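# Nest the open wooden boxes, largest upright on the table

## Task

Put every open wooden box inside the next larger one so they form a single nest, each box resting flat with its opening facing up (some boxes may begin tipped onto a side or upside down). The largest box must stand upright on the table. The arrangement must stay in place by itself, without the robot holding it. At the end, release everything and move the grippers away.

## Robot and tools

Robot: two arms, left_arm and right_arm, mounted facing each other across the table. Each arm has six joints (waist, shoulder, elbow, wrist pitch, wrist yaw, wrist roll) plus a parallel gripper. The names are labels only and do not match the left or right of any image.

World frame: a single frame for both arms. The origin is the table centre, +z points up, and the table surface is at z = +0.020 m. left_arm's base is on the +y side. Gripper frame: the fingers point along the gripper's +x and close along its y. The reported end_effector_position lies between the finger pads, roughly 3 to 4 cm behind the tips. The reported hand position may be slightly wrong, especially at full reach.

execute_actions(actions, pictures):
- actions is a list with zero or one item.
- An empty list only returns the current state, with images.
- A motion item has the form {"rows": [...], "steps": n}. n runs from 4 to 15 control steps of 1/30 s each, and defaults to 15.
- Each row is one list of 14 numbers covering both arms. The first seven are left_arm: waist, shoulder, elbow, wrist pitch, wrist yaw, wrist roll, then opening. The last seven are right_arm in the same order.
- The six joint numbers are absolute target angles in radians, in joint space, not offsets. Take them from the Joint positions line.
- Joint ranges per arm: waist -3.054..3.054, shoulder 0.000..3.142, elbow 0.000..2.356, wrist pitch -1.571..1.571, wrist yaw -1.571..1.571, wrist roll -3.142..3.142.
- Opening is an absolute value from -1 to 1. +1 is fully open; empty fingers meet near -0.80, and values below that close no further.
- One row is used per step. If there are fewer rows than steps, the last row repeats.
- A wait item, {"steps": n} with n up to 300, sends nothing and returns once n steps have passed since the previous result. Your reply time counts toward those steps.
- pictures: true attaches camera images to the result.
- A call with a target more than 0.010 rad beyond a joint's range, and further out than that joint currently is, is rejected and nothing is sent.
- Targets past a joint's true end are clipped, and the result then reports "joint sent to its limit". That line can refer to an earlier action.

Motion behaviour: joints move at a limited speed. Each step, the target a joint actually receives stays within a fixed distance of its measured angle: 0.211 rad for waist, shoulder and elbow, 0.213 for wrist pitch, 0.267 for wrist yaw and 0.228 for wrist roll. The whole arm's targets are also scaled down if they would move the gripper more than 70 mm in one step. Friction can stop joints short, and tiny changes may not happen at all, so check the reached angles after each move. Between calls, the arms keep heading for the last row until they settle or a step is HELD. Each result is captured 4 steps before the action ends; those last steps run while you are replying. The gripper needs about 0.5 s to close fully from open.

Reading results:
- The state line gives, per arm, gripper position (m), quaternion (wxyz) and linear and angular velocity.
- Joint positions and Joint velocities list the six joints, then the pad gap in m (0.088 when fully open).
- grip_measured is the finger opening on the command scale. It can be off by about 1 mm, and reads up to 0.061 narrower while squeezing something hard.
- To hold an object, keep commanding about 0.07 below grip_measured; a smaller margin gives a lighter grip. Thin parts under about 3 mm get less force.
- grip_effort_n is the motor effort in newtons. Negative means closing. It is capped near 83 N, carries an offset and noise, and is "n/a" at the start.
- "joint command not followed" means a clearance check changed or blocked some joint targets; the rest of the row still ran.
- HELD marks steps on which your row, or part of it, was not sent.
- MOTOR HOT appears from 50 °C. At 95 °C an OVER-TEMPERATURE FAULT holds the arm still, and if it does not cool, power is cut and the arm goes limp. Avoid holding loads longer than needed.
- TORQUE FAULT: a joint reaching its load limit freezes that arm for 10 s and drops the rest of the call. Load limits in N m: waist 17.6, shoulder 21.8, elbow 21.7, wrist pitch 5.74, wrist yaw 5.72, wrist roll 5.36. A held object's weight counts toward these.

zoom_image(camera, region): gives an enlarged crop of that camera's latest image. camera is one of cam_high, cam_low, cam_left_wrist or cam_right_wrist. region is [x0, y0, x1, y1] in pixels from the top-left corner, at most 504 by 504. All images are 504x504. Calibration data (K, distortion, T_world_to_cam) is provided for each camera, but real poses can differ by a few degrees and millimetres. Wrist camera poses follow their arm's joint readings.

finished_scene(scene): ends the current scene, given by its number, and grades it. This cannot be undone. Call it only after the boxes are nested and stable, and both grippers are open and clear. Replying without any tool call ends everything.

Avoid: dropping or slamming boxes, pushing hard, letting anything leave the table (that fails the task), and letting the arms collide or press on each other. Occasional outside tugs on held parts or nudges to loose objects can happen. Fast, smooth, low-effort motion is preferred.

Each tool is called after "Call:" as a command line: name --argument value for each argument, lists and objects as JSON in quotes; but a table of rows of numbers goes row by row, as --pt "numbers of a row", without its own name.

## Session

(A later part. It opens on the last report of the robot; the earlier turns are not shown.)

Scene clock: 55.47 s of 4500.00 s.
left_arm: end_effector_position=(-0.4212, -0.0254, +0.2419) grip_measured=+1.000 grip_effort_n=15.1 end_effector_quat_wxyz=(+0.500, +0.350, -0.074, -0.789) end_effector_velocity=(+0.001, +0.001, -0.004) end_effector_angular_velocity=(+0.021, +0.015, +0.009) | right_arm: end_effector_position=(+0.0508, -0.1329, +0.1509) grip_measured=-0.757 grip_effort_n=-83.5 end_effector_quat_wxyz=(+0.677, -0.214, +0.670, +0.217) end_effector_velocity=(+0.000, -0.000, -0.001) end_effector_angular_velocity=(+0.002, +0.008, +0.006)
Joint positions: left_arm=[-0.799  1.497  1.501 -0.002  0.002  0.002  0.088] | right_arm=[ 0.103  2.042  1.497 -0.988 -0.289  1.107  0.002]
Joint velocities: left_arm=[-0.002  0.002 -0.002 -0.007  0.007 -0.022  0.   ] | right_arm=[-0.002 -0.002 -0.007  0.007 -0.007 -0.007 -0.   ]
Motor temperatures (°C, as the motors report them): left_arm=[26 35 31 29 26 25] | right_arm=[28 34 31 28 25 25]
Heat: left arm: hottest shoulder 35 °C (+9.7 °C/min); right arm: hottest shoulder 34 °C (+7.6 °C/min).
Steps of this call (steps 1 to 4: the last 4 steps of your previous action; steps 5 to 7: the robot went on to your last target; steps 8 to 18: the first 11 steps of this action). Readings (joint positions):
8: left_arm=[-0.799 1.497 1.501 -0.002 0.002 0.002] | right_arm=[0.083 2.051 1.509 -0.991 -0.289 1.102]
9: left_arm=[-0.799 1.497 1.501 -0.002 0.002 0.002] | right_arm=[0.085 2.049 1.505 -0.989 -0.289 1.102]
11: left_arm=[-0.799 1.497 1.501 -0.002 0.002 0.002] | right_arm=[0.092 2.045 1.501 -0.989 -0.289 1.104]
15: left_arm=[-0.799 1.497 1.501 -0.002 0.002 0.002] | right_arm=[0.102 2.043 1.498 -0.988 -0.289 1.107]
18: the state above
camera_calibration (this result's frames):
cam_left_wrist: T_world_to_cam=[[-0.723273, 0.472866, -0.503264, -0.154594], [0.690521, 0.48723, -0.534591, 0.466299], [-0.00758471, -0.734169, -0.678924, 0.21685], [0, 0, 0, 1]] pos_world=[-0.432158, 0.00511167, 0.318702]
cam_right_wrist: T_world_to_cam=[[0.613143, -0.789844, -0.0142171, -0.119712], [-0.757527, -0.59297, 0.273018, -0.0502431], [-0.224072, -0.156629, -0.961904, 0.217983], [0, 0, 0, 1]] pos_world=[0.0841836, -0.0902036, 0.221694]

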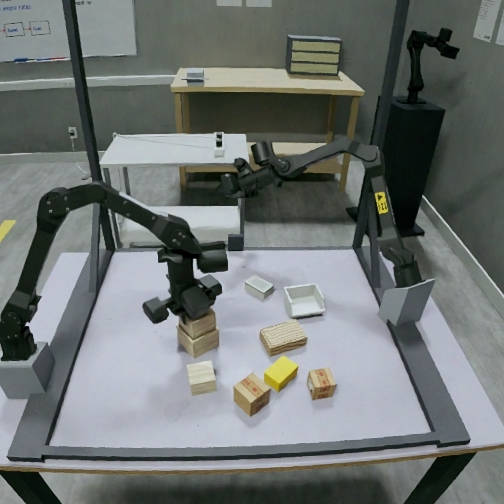

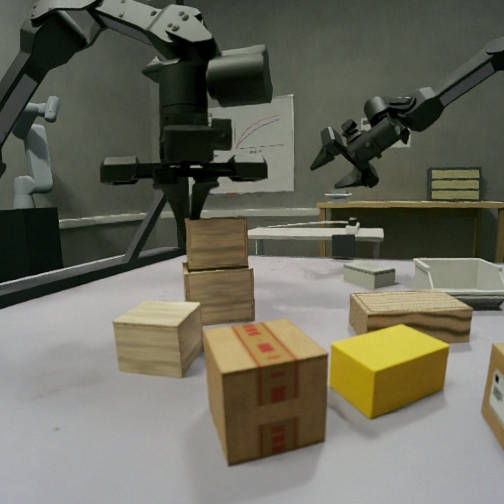

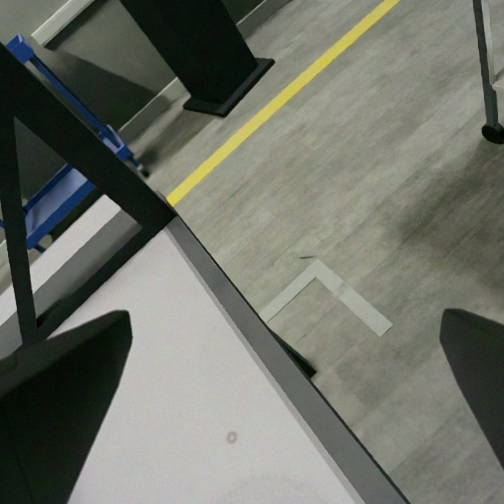

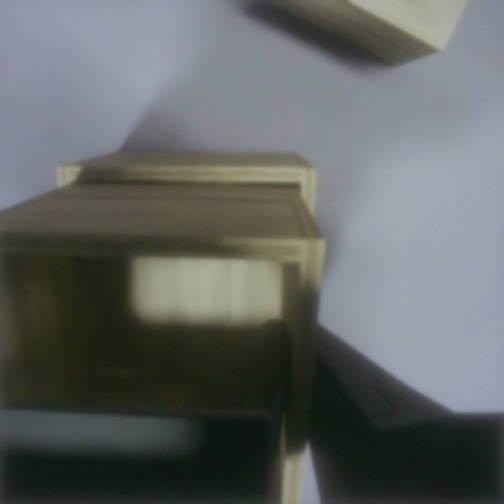

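Call:
execute_actions --actions '[{"rows":[[-0.8,1.5,1.5,0,0,0,1,0.108,2.05,1.485,-0.97,-0.293,1.11,-0.9],[-0.8,1.5,1.5,0,0,0,1,0.111,2.055,1.475,-0.955,-0.293,1.11,-0.9],[-0.8,1.5,1.5,0,0,0,1,0.114,2.06,1.465,-0.94,-0.293,1.11,-0.9],[-0.8,1.5,1.5,0,0,0,1,0.117,2.065,1.455,-0.93,-0.293,1.115,-0.9],[-0.8,1.5,1.5,0,0,0,1,0.12,2.07,1.445,-0.92,-0.293,1.12,-0.9],[-0.8,1.5,1.5,0,0,0,1,0.123,2.074,1.437,-0.91,-0.293,1.125,-0.9],[-0.8,1.5,1.5,0,0,0,1,0.126,2.077,1.43,-0.90,-0.293,1.13,-0.9]]}]' --pictures true

Call:
zoom_image --camera "cam_low" --region '[150,190,300,330]'

Scene clock: 56.10 s of 4500.00 s.
left_arm: end_effector_position=(-0.4212, -0.0254, +0.2419) grip_measured=+1.000 grip_effort_n=15.1 end_effector_quat_wxyz=(+0.500, +0.350, -0.074, -0.789) end_effector_velocity=(+0.001, -0.001, +0.002) end_effector_angular_velocity=(-0.012, +0.017, +0.022) | right_arm: end_effector_position=(+0.0476, -0.1273, +0.1416) grip_measured=-0.757 grip_effort_n=-83.5 end_effector_quat_wxyz=(+0.675, -0.201, +0.670, +0.233) end_effector_velocity=(-0.008, +0.002, -0.008) end_effector_angular_velocity=(+0.025, +0.028, +0.006)
Joint positions: left_arm=[-0.799  1.497  1.501 -0.002  0.002  0.002  0.088] | right_arm=[ 0.112  2.043  1.462 -0.907 -0.298  1.125  0.002]
Joint velocities: left_arm=[-0.002 -0.002 -0.002  0.007 -0.022 -0.022  0.   ] | right_arm=[ 0.017 -0.002 -0.032  0.066 -0.022  0.022 -0.   ]
Motor temperatures (°C, as the motors report them): left_arm=[26 35 31 29 26 25] | right_arm=[28 34 31 28 25 25]
Heat: left arm: hottest shoulder 35 °C (+9.6 °C/min); right arm: hottest shoulder 34 °C (+7.5 °C/min).
Steps of this call (steps 1 to 4: the last 4 steps of your previous action; steps 5 to 8: the robot went on to your last target; steps 9 to 19: the first 11 steps of this action). Readings (joint positions):
9: left_arm=[-0.799 1.497 1.501 -0.002 0.002 0.002] | right_arm=[0.103 2.042 1.496 -0.986 -0.289 1.108]
10: left_arm=[-0.799 1.497 1.501 -0.002 0.002 0.002] | right_arm=[0.103 2.042 1.495 -0.980 -0.289 1.108]
12: left_arm=[-0.799 1.497 1.501 -0.002 0.002 0.002] | right_arm=[0.105 2.042 1.488 -0.961 -0.289 1.109]
16: left_arm=[-0.799 1.497 1.501 -0.002 0.002 0.002] | right_arm=[0.109 2.043 1.467 -0.924 -0.296 1.119]
19: the state above
camera_calibration (this result's frames):
cam_left_wrist: T_world_to_cam=[[-0.723273, 0.472866, -0.503264, -0.154594], [0.690521, 0.48723, -0.534591, 0.466299], [-0.00758471, -0.734169, -0.678924, 0.21685], [0, 0, 0, 1]] pos_world=[-0.432158, 0.00511167, 0.318702]
cam_right_wrist: T_world_to_cam=[[0.61643, -0.78558, -0.0536517, -0.107439], [-0.750319, -0.606694, 0.262571, -0.0473999], [-0.23882, -0.1216, -0.96342, 0.214611], [0, 0, 0, 1]] pos_world=[0.0819172, -0.0870627, 0.213442]

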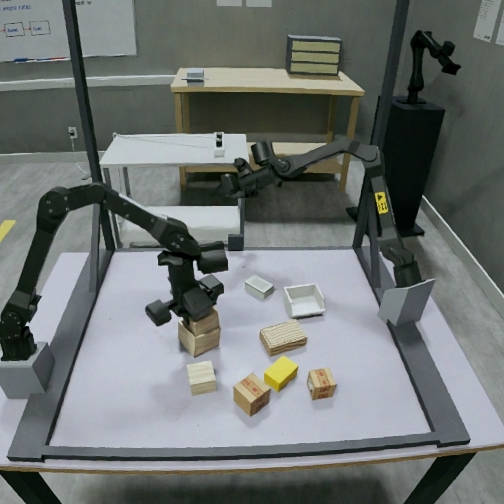

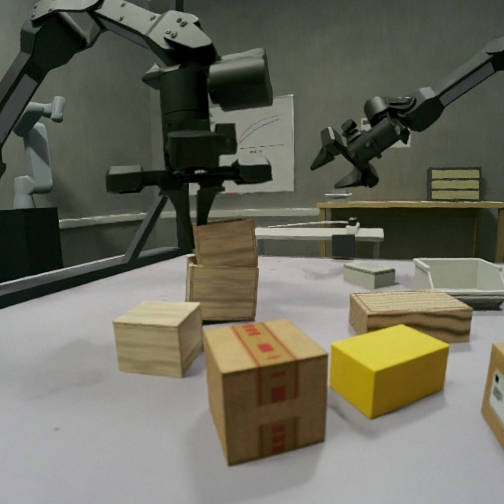

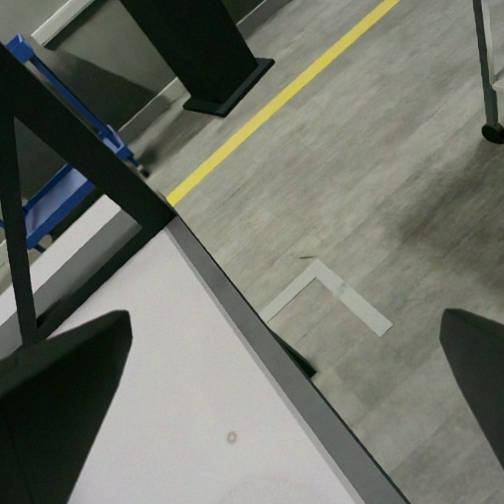

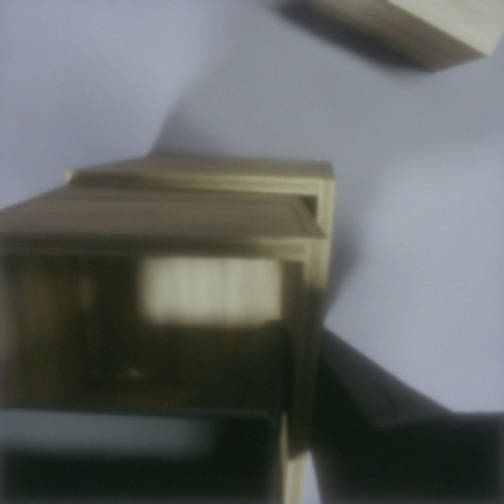

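Region (150, 190, 300, 330) of cam_low's 504x504 image, scaled by 3.360, with more detail than that image has; it fills the top 470 rows of this view, and the rest is white.

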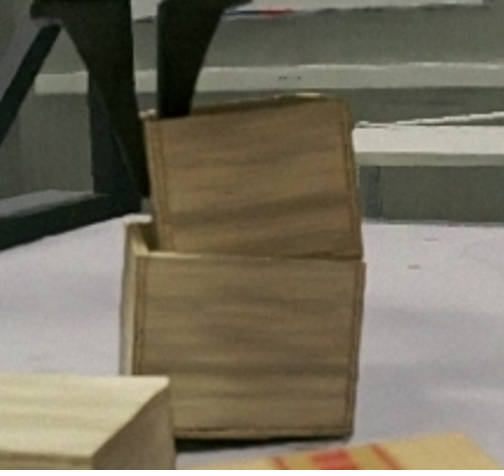

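Call:
execute_actions --actions '[{"rows":[[-0.8,1.5,1.5,0,0,0,1,0.12,2.045,1.43,-0.93,-0.293,1.12,-0.9]]}]' --pictures true

Call:
zoom_image --camera "cam_low" --region '[150,190,300,330]'

Scene clock: 56.60 s of 4500.00 s.
left_arm: end_effector_position=(-0.4212, -0.0254, +0.2419) grip_measured=+1.000 grip_effort_n=15.1 end_effector_quat_wxyz=(+0.500, +0.350, -0.074, -0.789) end_effector_velocity=(+0.002, +0.001, -0.001) end_effector_angular_velocity=(+0.008, -0.016, +0.008) | right_arm: end_effector_position=(+0.0495, -0.1318, +0.1430) grip_measured=-0.757 grip_effort_n=-83.5 end_effector_quat_wxyz=(+0.676, -0.203, +0.672, +0.225) end_effector_velocity=(+0.000, -0.002, +0.001) end_effector_angular_velocity=(-0.007, +0.006, +0.003)
Joint positions: left_arm=[-0.799  1.497  1.501 -0.002  0.002  0.002  0.088] | right_arm=[ 0.108  2.036  1.455 -0.922 -0.299  1.124  0.002]
Joint velocities: left_arm=[-0.002 -0.002  0.002 -0.022 -0.007  0.007  0.   ] | right_arm=[-0.002 -0.002 -0.002 -0.007 -0.007 -0.007  0.   ]
Motor temperatures (°C, as the motors report them): left_arm=[26 35 31 29 26 25] | right_arm=[28 34 31 28 25 25]
Heat: left arm: hottest shoulder 35 °C (+9.5 °C/min); right arm: hottest shoulder 34 °C (+7.4 °C/min).
Steps of this call (steps 1 to 4: the last 4 steps of your previous action; steps 5 to 15: the first 11 steps of this action). Readings (joint positions):
5: left_arm=[-0.799 1.497 1.501 -0.002 0.002 0.002] | right_arm=[0.113 2.043 1.460 -0.899 -0.299 1.127]
6: left_arm=[-0.799 1.497 1.501 -0.002 0.002 0.002] | right_arm=[0.113 2.043 1.460 -0.903 -0.299 1.127]
8: left_arm=[-0.799 1.497 1.501 -0.002 0.002 0.002] | right_arm=[0.111 2.039 1.459 -0.913 -0.299 1.127]
12: left_arm=[-0.799 1.497 1.501 -0.002 0.002 0.002] | right_arm=[0.108 2.036 1.456 -0.921 -0.299 1.125]
15: the state above
camera_calibration (this result's frames):
cam_left_wrist: T_world_to_cam=[[-0.723273, 0.472866, -0.503264, -0.154594], [0.690521, 0.48723, -0.534591, 0.466299], [-0.00758471, -0.734169, -0.678924, 0.21685], [0, 0, 0, 1]] pos_world=[-0.432158, 0.00511167, 0.318702]
cam_right_wrist: T_world_to_cam=[[0.610123, -0.79118, -0.0422367, -0.114168], [-0.7556, -0.597068, 0.269403, -0.0484928], [-0.238364, -0.132455, -0.962101, 0.214198], [0, 0, 0, 1]] pos_world=[0.0840726, -0.0909093, 0.214322]

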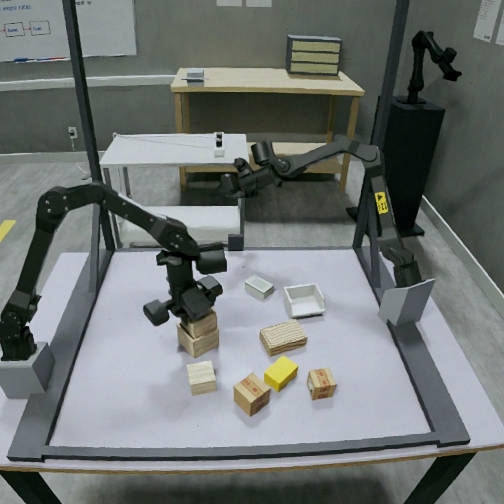

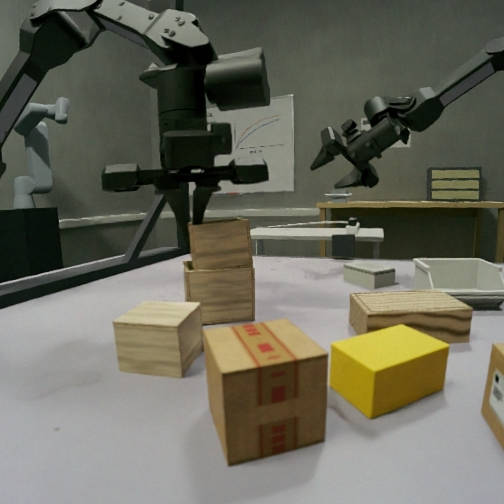

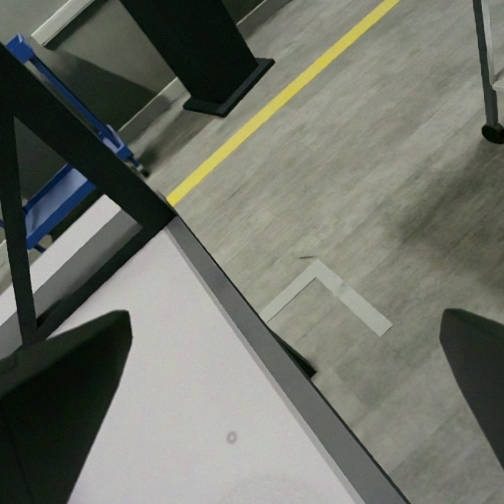

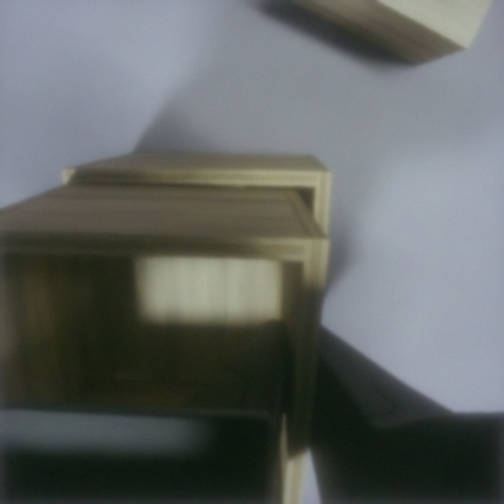

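Region (150, 190, 300, 330) of cam_low's 504x504 image, scaled by 3.360, with more detail than that image has; it fills the top 470 rows of this view, and the rest is white.

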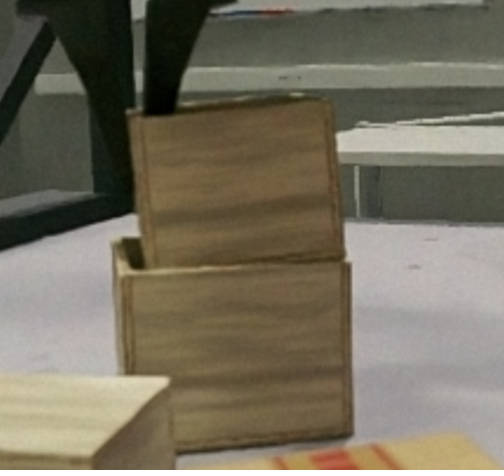

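Call:
execute_actions --actions '[{"rows":[[-0.8,1.5,1.5,0,0,0,1,0.11,2.028,1.425,-0.91,-0.299,1.12,-0.9]]}]' --pictures true

Call:
zoom_image --camera "cam_low" --region '[150,190,300,330]'

Scene clock: 57.13 s of 4500.00 s.
left_arm: end_effector_position=(-0.4212, -0.0254, +0.2419) grip_measured=+1.000 grip_effort_n=15.1 end_effector_quat_wxyz=(+0.500, +0.350, -0.074, -0.789) end_effector_velocity=(+0.003, +0.000, -0.005) end_effector_angular_velocity=(+0.011, -0.003, +0.015) | right_arm: end_effector_position=(+0.0503, -0.1319, +0.1442) grip_measured=-0.757 grip_effort_n=-83.5 end_effector_quat_wxyz=(+0.676, -0.200, +0.671, +0.229) end_effector_velocity=(+0.003, -0.006, -0.001) end_effector_angular_velocity=(-0.023, -0.012, +0.011)
Joint positions: left_arm=[-0.799  1.497  1.501 -0.002  0.002  0.002  0.088] | right_arm=[ 0.105  2.026  1.444 -0.912 -0.299  1.122  0.002]
Joint velocities: left_arm=[-0.002  0.002 -0.007 -0.007 -0.007 -0.007  0.   ] | right_arm=[-0.002 -0.002 -0.007 -0.022  0.007 -0.022 -0.   ]
Motor temperatures (°C, as the motors report them): left_arm=[26 35 31 29 26 25] | right_arm=[28 34 31 28 25 25]
Heat: left arm: hottest shoulder 35 °C (+9.5 °C/min); right arm: hottest shoulder 34 °C (+7.4 °C/min).
Steps of this call (steps 1 to 4: the last 4 steps of your previous action; step 5: the robot went on to your last target; steps 6 to 16: the first 11 steps of this action). Readings (joint positions):
6: left_arm=[-0.799 1.497 1.501 -0.002 0.002 0.002] | right_arm=[0.107 2.034 1.454 -0.923 -0.299 1.124]
7: left_arm=[-0.799 1.497 1.501 -0.002 0.002 0.002] | right_arm=[0.106 2.031 1.452 -0.921 -0.299 1.124]
9: left_arm=[-0.799 1.497 1.501 -0.002 0.002 0.002] | right_arm=[0.105 2.028 1.448 -0.917 -0.299 1.123]
13: left_arm=[-0.799 1.497 1.501 -0.002 0.002 0.002] | right_arm=[0.105 2.027 1.445 -0.913 -0.299 1.122]
16: the state above
camera_calibration (this result's frames):
cam_left_wrist: T_world_to_cam=[[-0.723273, 0.472866, -0.503264, -0.154594], [0.690521, 0.48723, -0.534591, 0.466299], [-0.00758471, -0.734169, -0.678924, 0.21685], [0, 0, 0, 1]] pos_world=[-0.432158, 0.00511167, 0.318702]
cam_right_wrist: T_world_to_cam=[[0.611691, -0.789493, -0.0503365, -0.113403], [-0.754122, -0.601146, 0.264432, -0.0482161], [-0.239027, -0.123791, -0.96309, 0.216897], [0, 0, 0, 1]] pos_world=[0.084851, -0.0916658, 0.215933]

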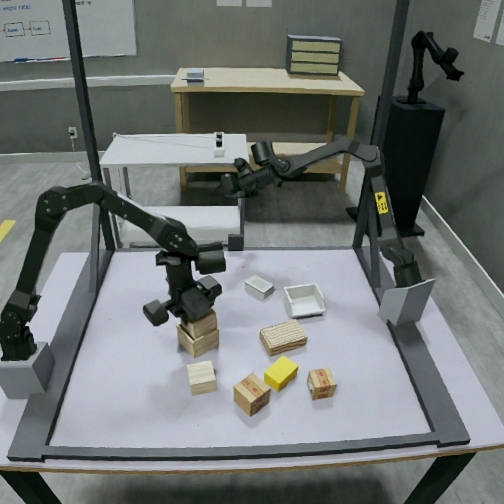

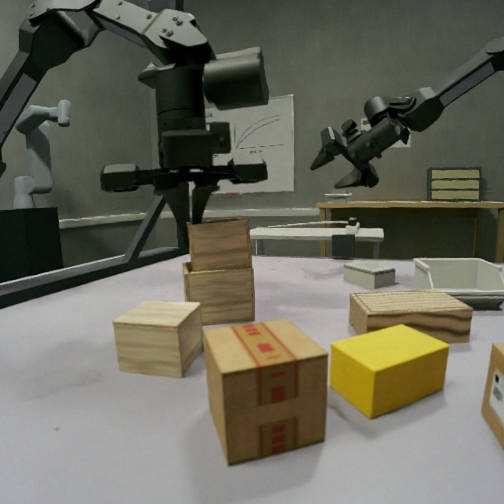

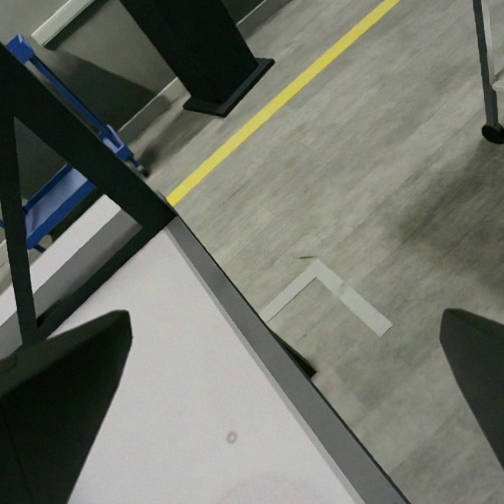

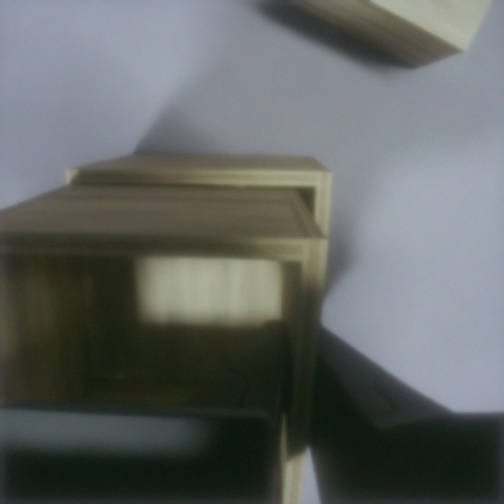

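Region (150, 190, 300, 330) of cam_low's 504x504 image, scaled by 3.360, with more detail than that image has; it fills the top 470 rows of this view, and the rest is white.

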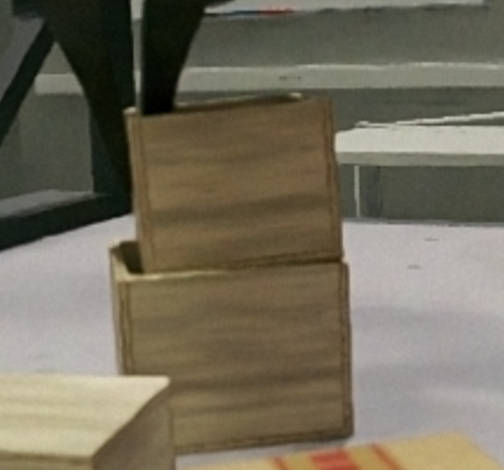

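Call:
execute_actions --actions '[{"rows":[[-0.8,1.5,1.5,0,0,0,1,0.105,2.026,1.444,-0.912,-0.299,1.12,-0.3]]}]' --pictures true

Call:
zoom_image --camera "cam_low" --region '[150,190,300,330]'

Scene clock: 57.63 s of 4500.00 s.
left_arm: end_effector_position=(-0.4212, -0.0254, +0.2419) grip_measured=+1.000 grip_effort_n=15.1 end_effector_quat_wxyz=(+0.500, +0.350, -0.074, -0.789) end_effector_velocity=(-0.001, +0.000, +0.001) end_effector_angular_velocity=(-0.010, -0.004, -0.003) | right_arm: end_effector_position=(+0.0503, -0.1319, +0.1443) grip_measured=-0.329 grip_effort_n=18.4 end_effector_quat_wxyz=(+0.676, -0.200, +0.671, +0.230) end_effector_velocity=(-0.002, +0.000, -0.001) end_effector_angular_velocity=(-0.001, +0.022, +0.007)
Joint positions: left_arm=[-0.799  1.497  1.501 -0.002  0.002  0.002  0.088] | right_arm=[ 0.105  2.026  1.444 -0.911 -0.299  1.122  0.023]
Joint velocities: left_arm=[-0.002 -0.002 -0.002  0.007 -0.007  0.007  0.   ] | right_arm=[-0.002  0.002 -0.002  0.007 -0.022 -0.007  0.011]
Motor temperatures (°C, as the motors report them): left_arm=[26 35 31 29 26 25] | right_arm=[28 34 31 28 25 25]
Heat: left arm: hottest shoulder 35 °C (+9.4 °C/min); right arm: hottest shoulder 34 °C (+7.3 °C/min).
Steps of this call (steps 1 to 4: the last 4 steps of your previous action; steps 5 to 15: the first 11 steps of this action). Readings (joint positions):
5: left_arm=[-0.799 1.497 1.501 -0.002 0.002 0.002] | right_arm=[0.105 2.026 1.444 -0.911 -0.299 1.122]
6: left_arm=[-0.799 1.497 1.501 -0.002 0.002 0.002] | right_arm=[0.105 2.026 1.444 -0.911 -0.299 1.122]
8: left_arm=[-0.799 1.497 1.501 -0.002 0.002 0.002] | right_arm=[0.105 2.026 1.444 -0.911 -0.299 1.122]
12: left_arm=[-0.799 1.497 1.501 -0.002 0.002 0.002] | right_arm=[0.105 2.026 1.444 -0.911 -0.299 1.122]
15: the state above
camera_calibration (this result's frames):
cam_left_wrist: T_world_to_cam=[[-0.723273, 0.472866, -0.503264, -0.154594], [0.690521, 0.48723, -0.534591, 0.466299], [-0.00758471, -0.734169, -0.678924, 0.21685], [0, 0, 0, 1]] pos_world=[-0.432158, 0.00511167, 0.318702]
cam_right_wrist: T_world_to_cam=[[0.612165, -0.789086, -0.0509663, -0.113209], [-0.753732, -0.601793, 0.264071, -0.0482617], [-0.239046, -0.12324, -0.963156, 0.217032], [0, 0, 0, 1]] pos_world=[0.0848065, -0.0916278, 0.21601]

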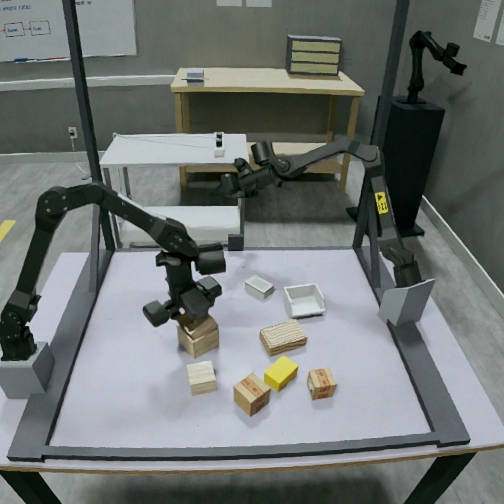

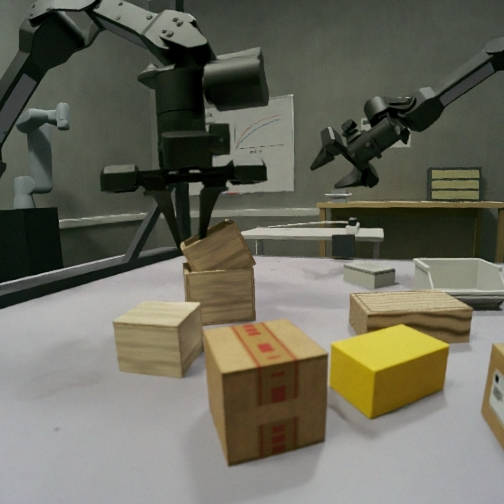

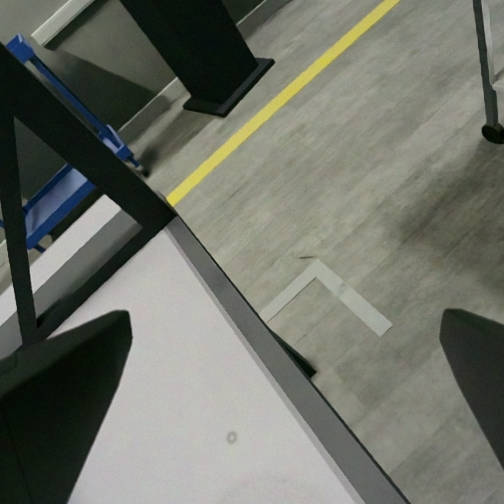

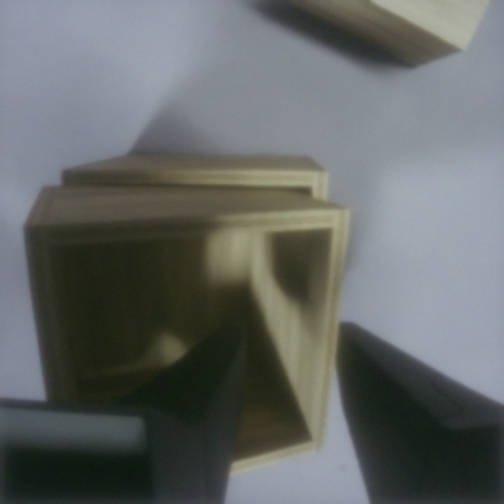

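Region (150, 190, 300, 330) of cam_low's 504x504 image, scaled by 3.360, with more detail than that image has; it fills the top 470 rows of this view, and the rest is white.

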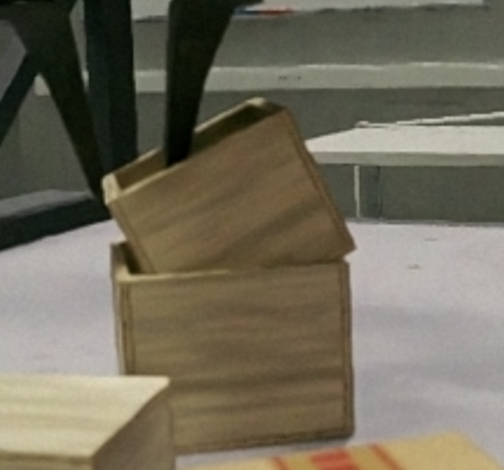

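Call:
execute_actions --actions '[{"rows":[[-0.8,1.5,1.5,0,0,0,1,0.105,2.026,1.444,-0.912,-0.299,1.12,-0.9]]}]'

Call:
execute_actions --actions '[{"rows":[[-0.8,1.5,1.5,0,0,0,1,0.10,1.98,1.45,-1.0,-0.293,1.11,-0.9]]}]' --pictures true

Call:
zoom_image --camera "cam_low" --region '[150,190,300,330]'

Call:
zoom_image --camera "cam_high" --region '[140,280,260,380]'

Scene clock: 58.20 s of 4500.00 s.
left_arm: end_effector_position=(-0.4212, -0.0254, +0.2419) grip_measured=+1.000 grip_effort_n=15.1 end_effector_quat_wxyz=(+0.500, +0.350, -0.074, -0.789) end_effector_velocity=(+0.003, -0.000, +0.000) end_effector_angular_velocity=(-0.009, -0.014, +0.014) | right_arm: end_effector_position=(+0.0503, -0.1319, +0.1443) grip_measured=-0.797 grip_effort_n=-83.5 end_effector_quat_wxyz=(+0.676, -0.200, +0.671, +0.230) end_effector_velocity=(+0.000, -0.002, +0.000) end_effector_angular_velocity=(-0.007, +0.006, +0.003)
Joint positions: left_arm=[-0.799  1.497  1.501 -0.002  0.002  0.002  0.088] | right_arm=[ 0.105  2.026  1.444 -0.911 -0.299  1.122  0.   ]
Joint velocities: left_arm=[-0.002 -0.002 -0.002 -0.007 -0.022  0.007  0.   ] | right_arm=[-0.002 -0.002 -0.002 -0.007 -0.007 -0.007  0.   ]
Motor temperatures (°C, as the motors report them): left_arm=[26 35 31 29 26 25] | right_arm=[28 34 31 28 25 25]
Heat: left arm: hottest shoulder 35 °C (+9.3 °C/min); right arm: hottest shoulder 34 °C (+7.2 °C/min).
Steps of this call (steps 1 to 4: the last 4 steps of your previous action; steps 5 to 6: the robot went on to your last target; steps 7 to 17: the first 11 steps of this action). Readings (joint positions):
7: left_arm=[-0.799 1.497 1.501 -0.002 0.002 0.002] | right_arm=[0.105 2.026 1.444 -0.911 -0.299 1.122]
8: left_arm=[-0.799 1.497 1.501 -0.002 0.002 0.002] | right_arm=[0.105 2.026 1.444 -0.911 -0.299 1.122]
10: left_arm=[-0.799 1.497 1.501 -0.002 0.002 0.002] | right_arm=[0.105 2.026 1.444 -0.911 -0.299 1.122]
14: left_arm=[-0.799 1.497 1.501 -0.002 0.002 0.002] | right_arm=[0.105 2.026 1.444 -0.911 -0.299 1.122]
17: the state above

Scene clock: 58.70 s of 4500.00 s.
left_arm: end_effector_position=(-0.4212, -0.0254, +0.2419) grip_measured=+1.000 grip_effort_n=15.1 end_effector_quat_wxyz=(+0.500, +0.350, -0.074, -0.789) end_effector_velocity=(-0.002, +0.001, +0.000) end_effector_angular_velocity=(+0.003, +0.012, -0.007) | right_arm: end_effector_position=(+0.0499, -0.1468, +0.1572) grip_measured=-0.797 grip_effort_n=-83.5 end_effector_quat_wxyz=(+0.675, -0.212, +0.674, +0.213) end_effector_velocity=(+0.003, -0.012, +0.002) end_effector_angular_velocity=(-0.057, -0.002, -0.018)
Joint positions: left_arm=[-0.799  1.497  1.501 -0.002  0.002  0.002  0.088] | right_arm=[ 0.102  1.989  1.444 -0.994 -0.299  1.113  0.   ]
Joint velocities: left_arm=[-0.002 -0.002 -0.002  0.007  0.007 -0.007  0.   ] | right_arm=[-0.007 -0.002  0.002 -0.066 -0.007 -0.007  0.   ]
Motor temperatures (°C, as the motors report them): left_arm=[26 35 31 29 26 25] | right_arm=[28 34 31 28 25 25]
Heat: left arm: hottest shoulder 35 °C (+9.2 °C/min); right arm: hottest shoulder 34 °C (+7.2 °C/min).
Steps of this call (steps 1 to 4: the last 4 steps of your previous action; steps 5 to 15: the first 11 steps of this action). Readings (joint positions):
5: left_arm=[-0.799 1.497 1.501 -0.002 0.002 0.002] | right_arm=[0.105 2.024 1.444 -0.918 -0.299 1.120]
6: left_arm=[-0.799 1.497 1.501 -0.002 0.002 0.002] | right_arm=[0.105 2.020 1.444 -0.939 -0.299 1.118]
8: left_arm=[-0.799 1.497 1.501 -0.002 0.002 0.002] | right_arm=[0.104 2.008 1.444 -0.972 -0.299 1.116]
12: left_arm=[-0.799 1.497 1.501 -0.002 0.002 0.002] | right_arm=[0.102 1.990 1.444 -0.989 -0.299 1.114]
15: the state above
camera_calibration (this result's frames):
cam_left_wrist: T_world_to_cam=[[-0.723273, 0.472866, -0.503264, -0.154594], [0.690521, 0.48723, -0.534591, 0.466299], [-0.00758471, -0.734169, -0.678924, 0.21685], [0, 0, 0, 1]] pos_world=[-0.432158, 0.00511167, 0.318702]
cam_right_wrist: T_world_to_cam=[[0.606903, -0.794648, -0.0142364, -0.130398], [-0.759676, -0.585272, 0.283458, -0.0613369], [-0.233582, -0.161217, -0.958879, 0.220965], [0, 0, 0, 1]] pos_world=[0.0841563, -0.103896, 0.227409]

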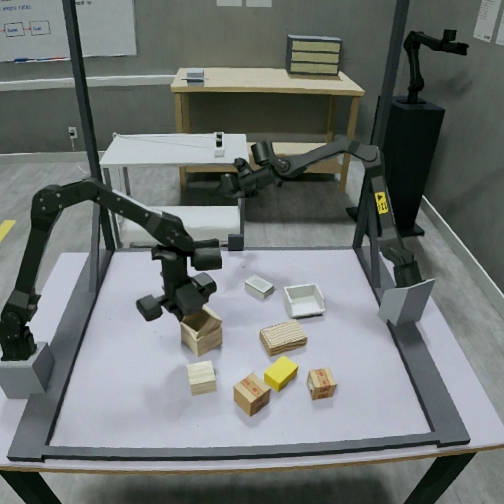

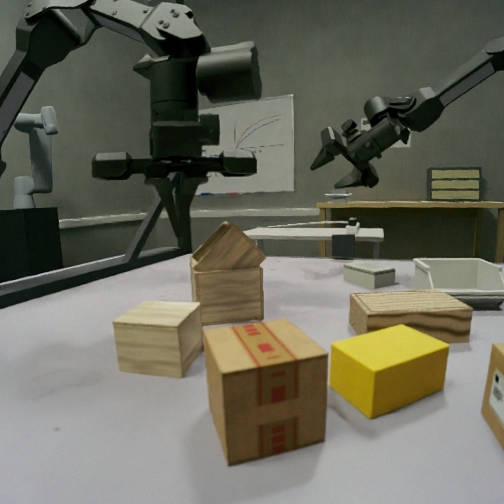

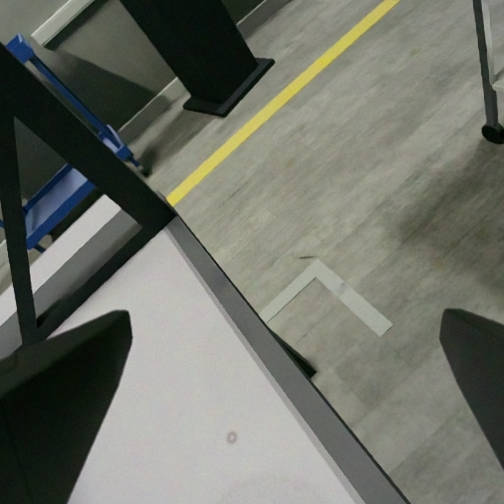

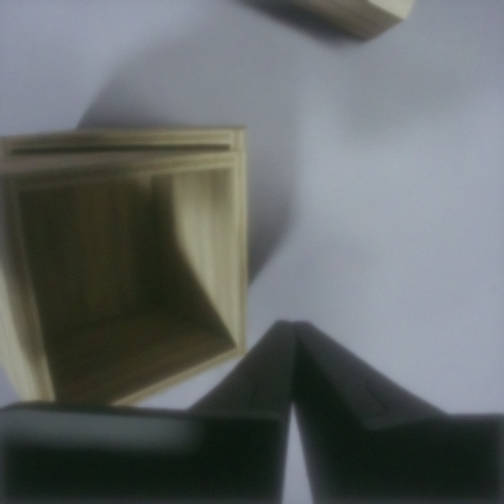

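Region (150, 190, 300, 330) of cam_low's 504x504 image, scaled by 3.360, with more detail than that image has; it fills the top 470 rows of this view, and the rest is white.

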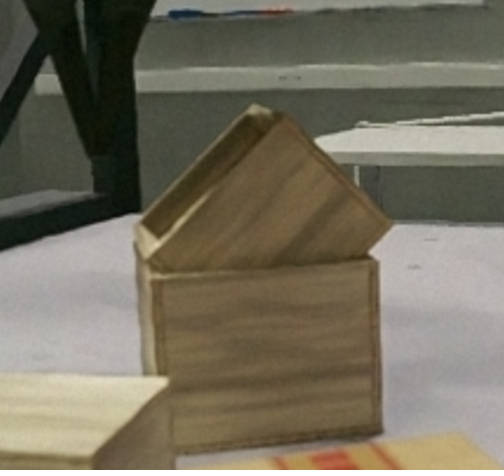

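Region (140, 280, 260, 380) of cam_high's 504x504 image, scaled by 4.200, with more detail than that image has.

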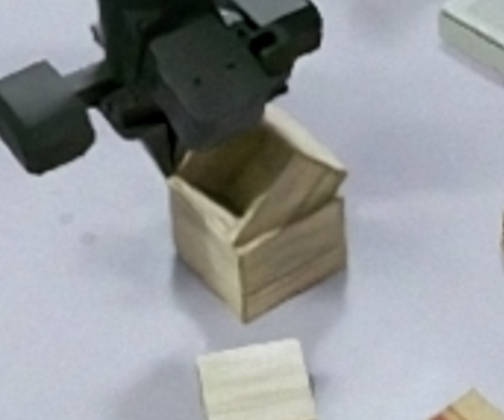

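Call:
execute_actions --actions '[{"rows":[[-0.8,1.5,1.5,0,0,0,1,0.1,1.95,1.75,-1.35,-0.293,1.11,0]]}]'

Call:
execute_actions --actions '[{"rows":[[-0.8,1.5,1.5,0,0,0,1,0.094,2.2,2.05,-1.38,-0.293,1.11,0]]}]'

Call:
execute_actions --actions '[{"steps":12}]' --pictures true

Scene clock: 59.60 s of 4500.00 s.
left_arm: end_effector_position=(-0.4212, -0.0254, +0.2419) grip_measured=+1.000 grip_effort_n=15.1 end_effector_quat_wxyz=(+0.500, +0.350, -0.074, -0.789) end_effector_velocity=(-0.001, -0.001, +0.004) end_effector_angular_velocity=(-0.013, +0.010, +0.005) | right_arm: end_effector_position=(+0.0233, -0.1465, +0.2434) grip_measured=-0.044 grip_effort_n=18.4 end_effector_quat_wxyz=(+0.676, -0.210, +0.672, +0.218) end_effector_velocity=(-0.004, -0.023, +0.009) end_effector_angular_velocity=(-0.099, +0.007, -0.005)
Joint positions: left_arm=[-0.799  1.497  1.501 -0.002  0.002  0.002  0.088] | right_arm=[ 0.102  1.939  1.737 -1.326 -0.296  1.112  0.037]
Joint velocities: left_arm=[ 0.002 -0.002  0.002  0.007 -0.007 -0.007  0.   ] | right_arm=[ 0.002 -0.002  0.037 -0.139 -0.022 -0.022  0.017]
Motor temperatures (°C, as the motors report them): left_arm=[26 35 31 29 26 25] | right_arm=[28 35 31 28 25 25]
Heat: left arm: hottest shoulder 35 °C (+9.1 °C/min); right arm: hottest shoulder 35 °C (+8.1 °C/min).
Steps of this call (steps 1 to 4: the last 4 steps of your previous action; steps 5 to 15: the robot went on to your last target; step 16: nothing new was sent; steps 17 to 27: the first 11 steps of this action). Readings (joint positions):
17: left_arm=[-0.799 1.497 1.501 -0.002 0.002 0.002] | right_arm=[0.102 1.988 1.463 -1.027 -0.297 1.112]
18: left_arm=[-0.799 1.497 1.501 -0.002 0.002 0.002] | right_arm=[0.102 1.988 1.499 -1.090 -0.296 1.112]
20: left_arm=[-0.799 1.497 1.501 -0.002 0.002 0.002] | right_arm=[0.102 1.983 1.584 -1.183 -0.296 1.112]
24: left_arm=[-0.799 1.497 1.501 -0.002 0.002 0.002] | right_arm=[0.102 1.946 1.715 -1.294 -0.296 1.112]
27: the state above

Scene clock: 60.10 s of 4500.00 s.
left_arm: end_effector_position=(-0.4212, -0.0254, +0.2419) grip_measured=+1.000 grip_effort_n=15.1 end_effector_quat_wxyz=(+0.500, +0.350, -0.074, -0.789) end_effector_velocity=(-0.003, +0.001, +0.006) end_effector_angular_velocity=(-0.018, +0.001, -0.008) | right_arm: end_effector_position=(+0.0243, -0.0926, +0.2237) grip_measured=-0.004 grip_effort_n=18.4 end_effector_quat_wxyz=(+0.676, -0.210, +0.673, +0.212) end_effector_velocity=(-0.016, +0.034, +0.035) end_effector_angular_velocity=(+0.145, +0.029, +0.050)
Joint positions: left_arm=[-0.799  1.497  1.501 -0.002  0.002  0.002  0.088] | right_arm=[ 0.095  2.181  2.019 -1.376 -0.296  1.112  0.039]
Joint velocities: left_arm=[-0.002 -0.007  0.002  0.007 -0.007  0.007  0.   ] | right_arm=[-0.002  0.027  0.188 -0.007 -0.007 -0.007 -0.   ]
Motor temperatures (°C, as the motors report them): left_arm=[26 36 31 29 26 25] | right_arm=[28 35 31 28 25 25]
Heat: left arm: hottest shoulder 36 °C (+9.1 °C/min); right arm: hottest shoulder 35 °C (+8.1 °C/min).
Steps of this call (steps 1 to 4: the last 4 steps of your previous action; steps 5 to 15: the first 11 steps of this action). Readings (joint positions):
5: left_arm=[-0.799 1.497 1.501 -0.002 0.002 0.002] | right_arm=[0.102 1.961 1.759 -1.363 -0.296 1.112]
6: left_arm=[-0.799 1.497 1.501 -0.002 0.002 0.002] | right_arm=[0.101 1.996 1.811 -1.377 -0.296 1.112]
8: left_arm=[-0.799 1.497 1.501 -0.002 0.002 0.002] | right_arm=[0.099 2.079 1.914 -1.358 -0.296 1.112]
12: left_arm=[-0.799 1.497 1.501 -0.002 0.002 0.002] | right_arm=[0.095 2.168 1.995 -1.374 -0.296 1.112]
15: the state above

Scene clock: 60.50 s of 4500.00 s.
left_arm: end_effector_position=(-0.4212, -0.0254, +0.2419) grip_measured=+1.000 grip_effort_n=15.1 end_effector_quat_wxyz=(+0.500, +0.350, -0.074, -0.789) end_effector_velocity=(+0.003, +0.001, +0.001) end_effector_angular_velocity=(-0.005, -0.002, +0.021) | right_arm: end_effector_position=(+0.0227, -0.0891, +0.2272) grip_measured=-0.003 grip_effort_n=18.4 end_effector_quat_wxyz=(+0.677, -0.206, +0.672, +0.218) end_effector_velocity=(+0.001, -0.005, -0.001) end_effector_angular_velocity=(-0.026, +0.004, -0.017)
Joint positions: left_arm=[-0.799  1.497  1.501 -0.002  0.002  0.002  0.088] | right_arm=[ 0.095  2.184  2.04  -1.378 -0.296  1.112  0.039]
Joint velocities: left_arm=[-0.002 -0.007 -0.007 -0.007 -0.022 -0.007  0.   ] | right_arm=[-0.002  0.002 -0.002 -0.022 -0.007  0.007 -0.   ]
Motor temperatures (°C, as the motors report them): left_arm=[26 36 31 29 26 25] | right_arm=[28 35 31 28 25 25]
Heat: left arm: hottest shoulder 36 °C (+9.1 °C/min); right arm: hottest shoulder 35 °C (+8.1 °C/min).
Kept back: nothing.
Steps of this call (steps 1 to 4: the last 4 steps of your previous action; steps 5 to 12: the robot went on to your last target). Readings (joint positions):
1: left_arm=[-0.799 1.497 1.501 -0.002 0.002 0.002] | right_arm=[0.095 2.181 2.025 -1.376 -0.296 1.112]
2: left_arm=[-0.799 1.497 1.501 -0.002 0.002 0.002] | right_arm=[0.095 2.181 2.030 -1.376 -0.296 1.112]
4: left_arm=[-0.799 1.497 1.501 -0.002 0.002 0.002] | right_arm=[0.095 2.181 2.038 -1.376 -0.296 1.112]
8: left_arm=[-0.799 1.497 1.501 -0.002 0.002 0.002] | right_arm=[0.095 2.183 2.040 -1.378 -0.296 1.112]
12: the state above
camera_calibration (this result's frames):
cam_left_wrist: T_world_to_cam=[[-0.723273, 0.472866, -0.503264, -0.154594], [0.690521, 0.48723, -0.534591, 0.466299], [-0.00758471, -0.734169, -0.678924, 0.21685], [0, 0, 0, 1]] pos_world=[-0.432158, 0.00511167, 0.318702]
cam_right_wrist: T_world_to_cam=[[0.606259, -0.79479, -0.0275302, -0.0640178], [-0.760362, -0.589446, 0.272769, -0.065903], [-0.233022, -0.144436, -0.961686, 0.293174], [0, 0, 0, 1]] pos_world=[0.0570172, -0.0473821, 0.298155]

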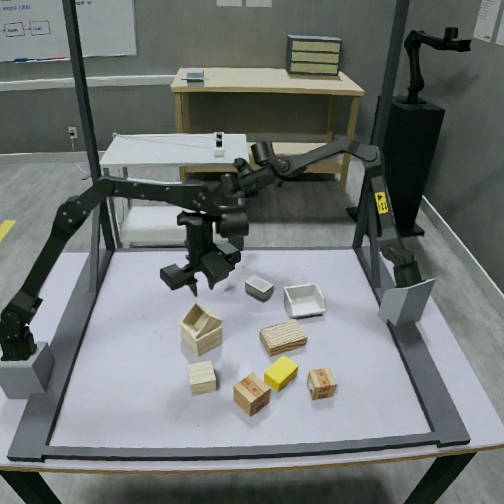

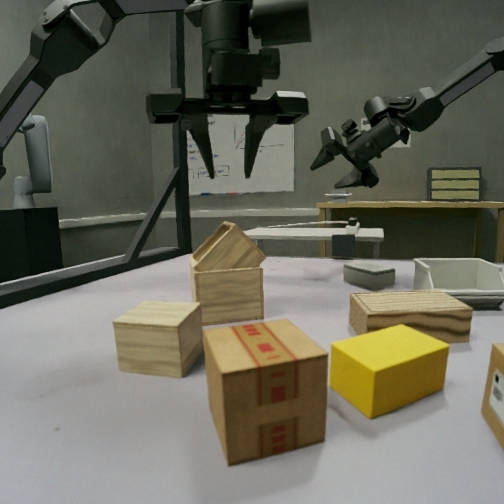

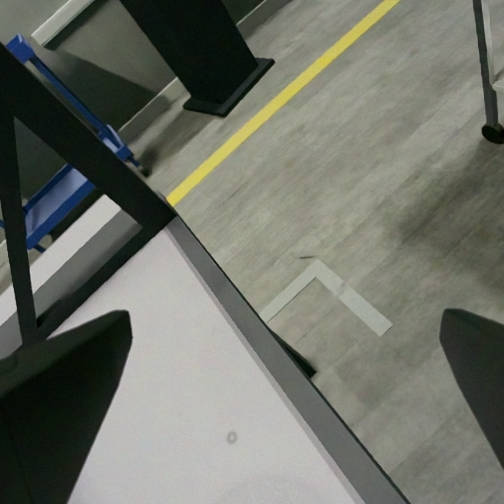

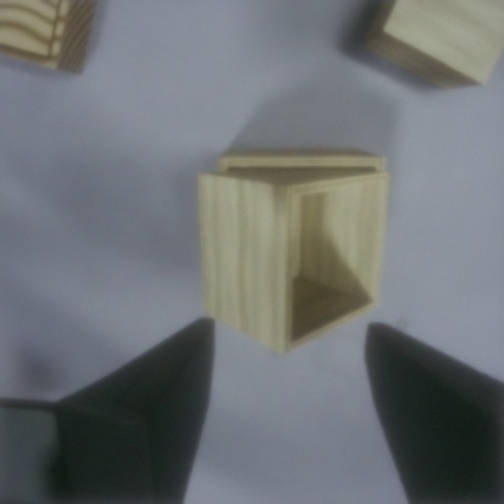

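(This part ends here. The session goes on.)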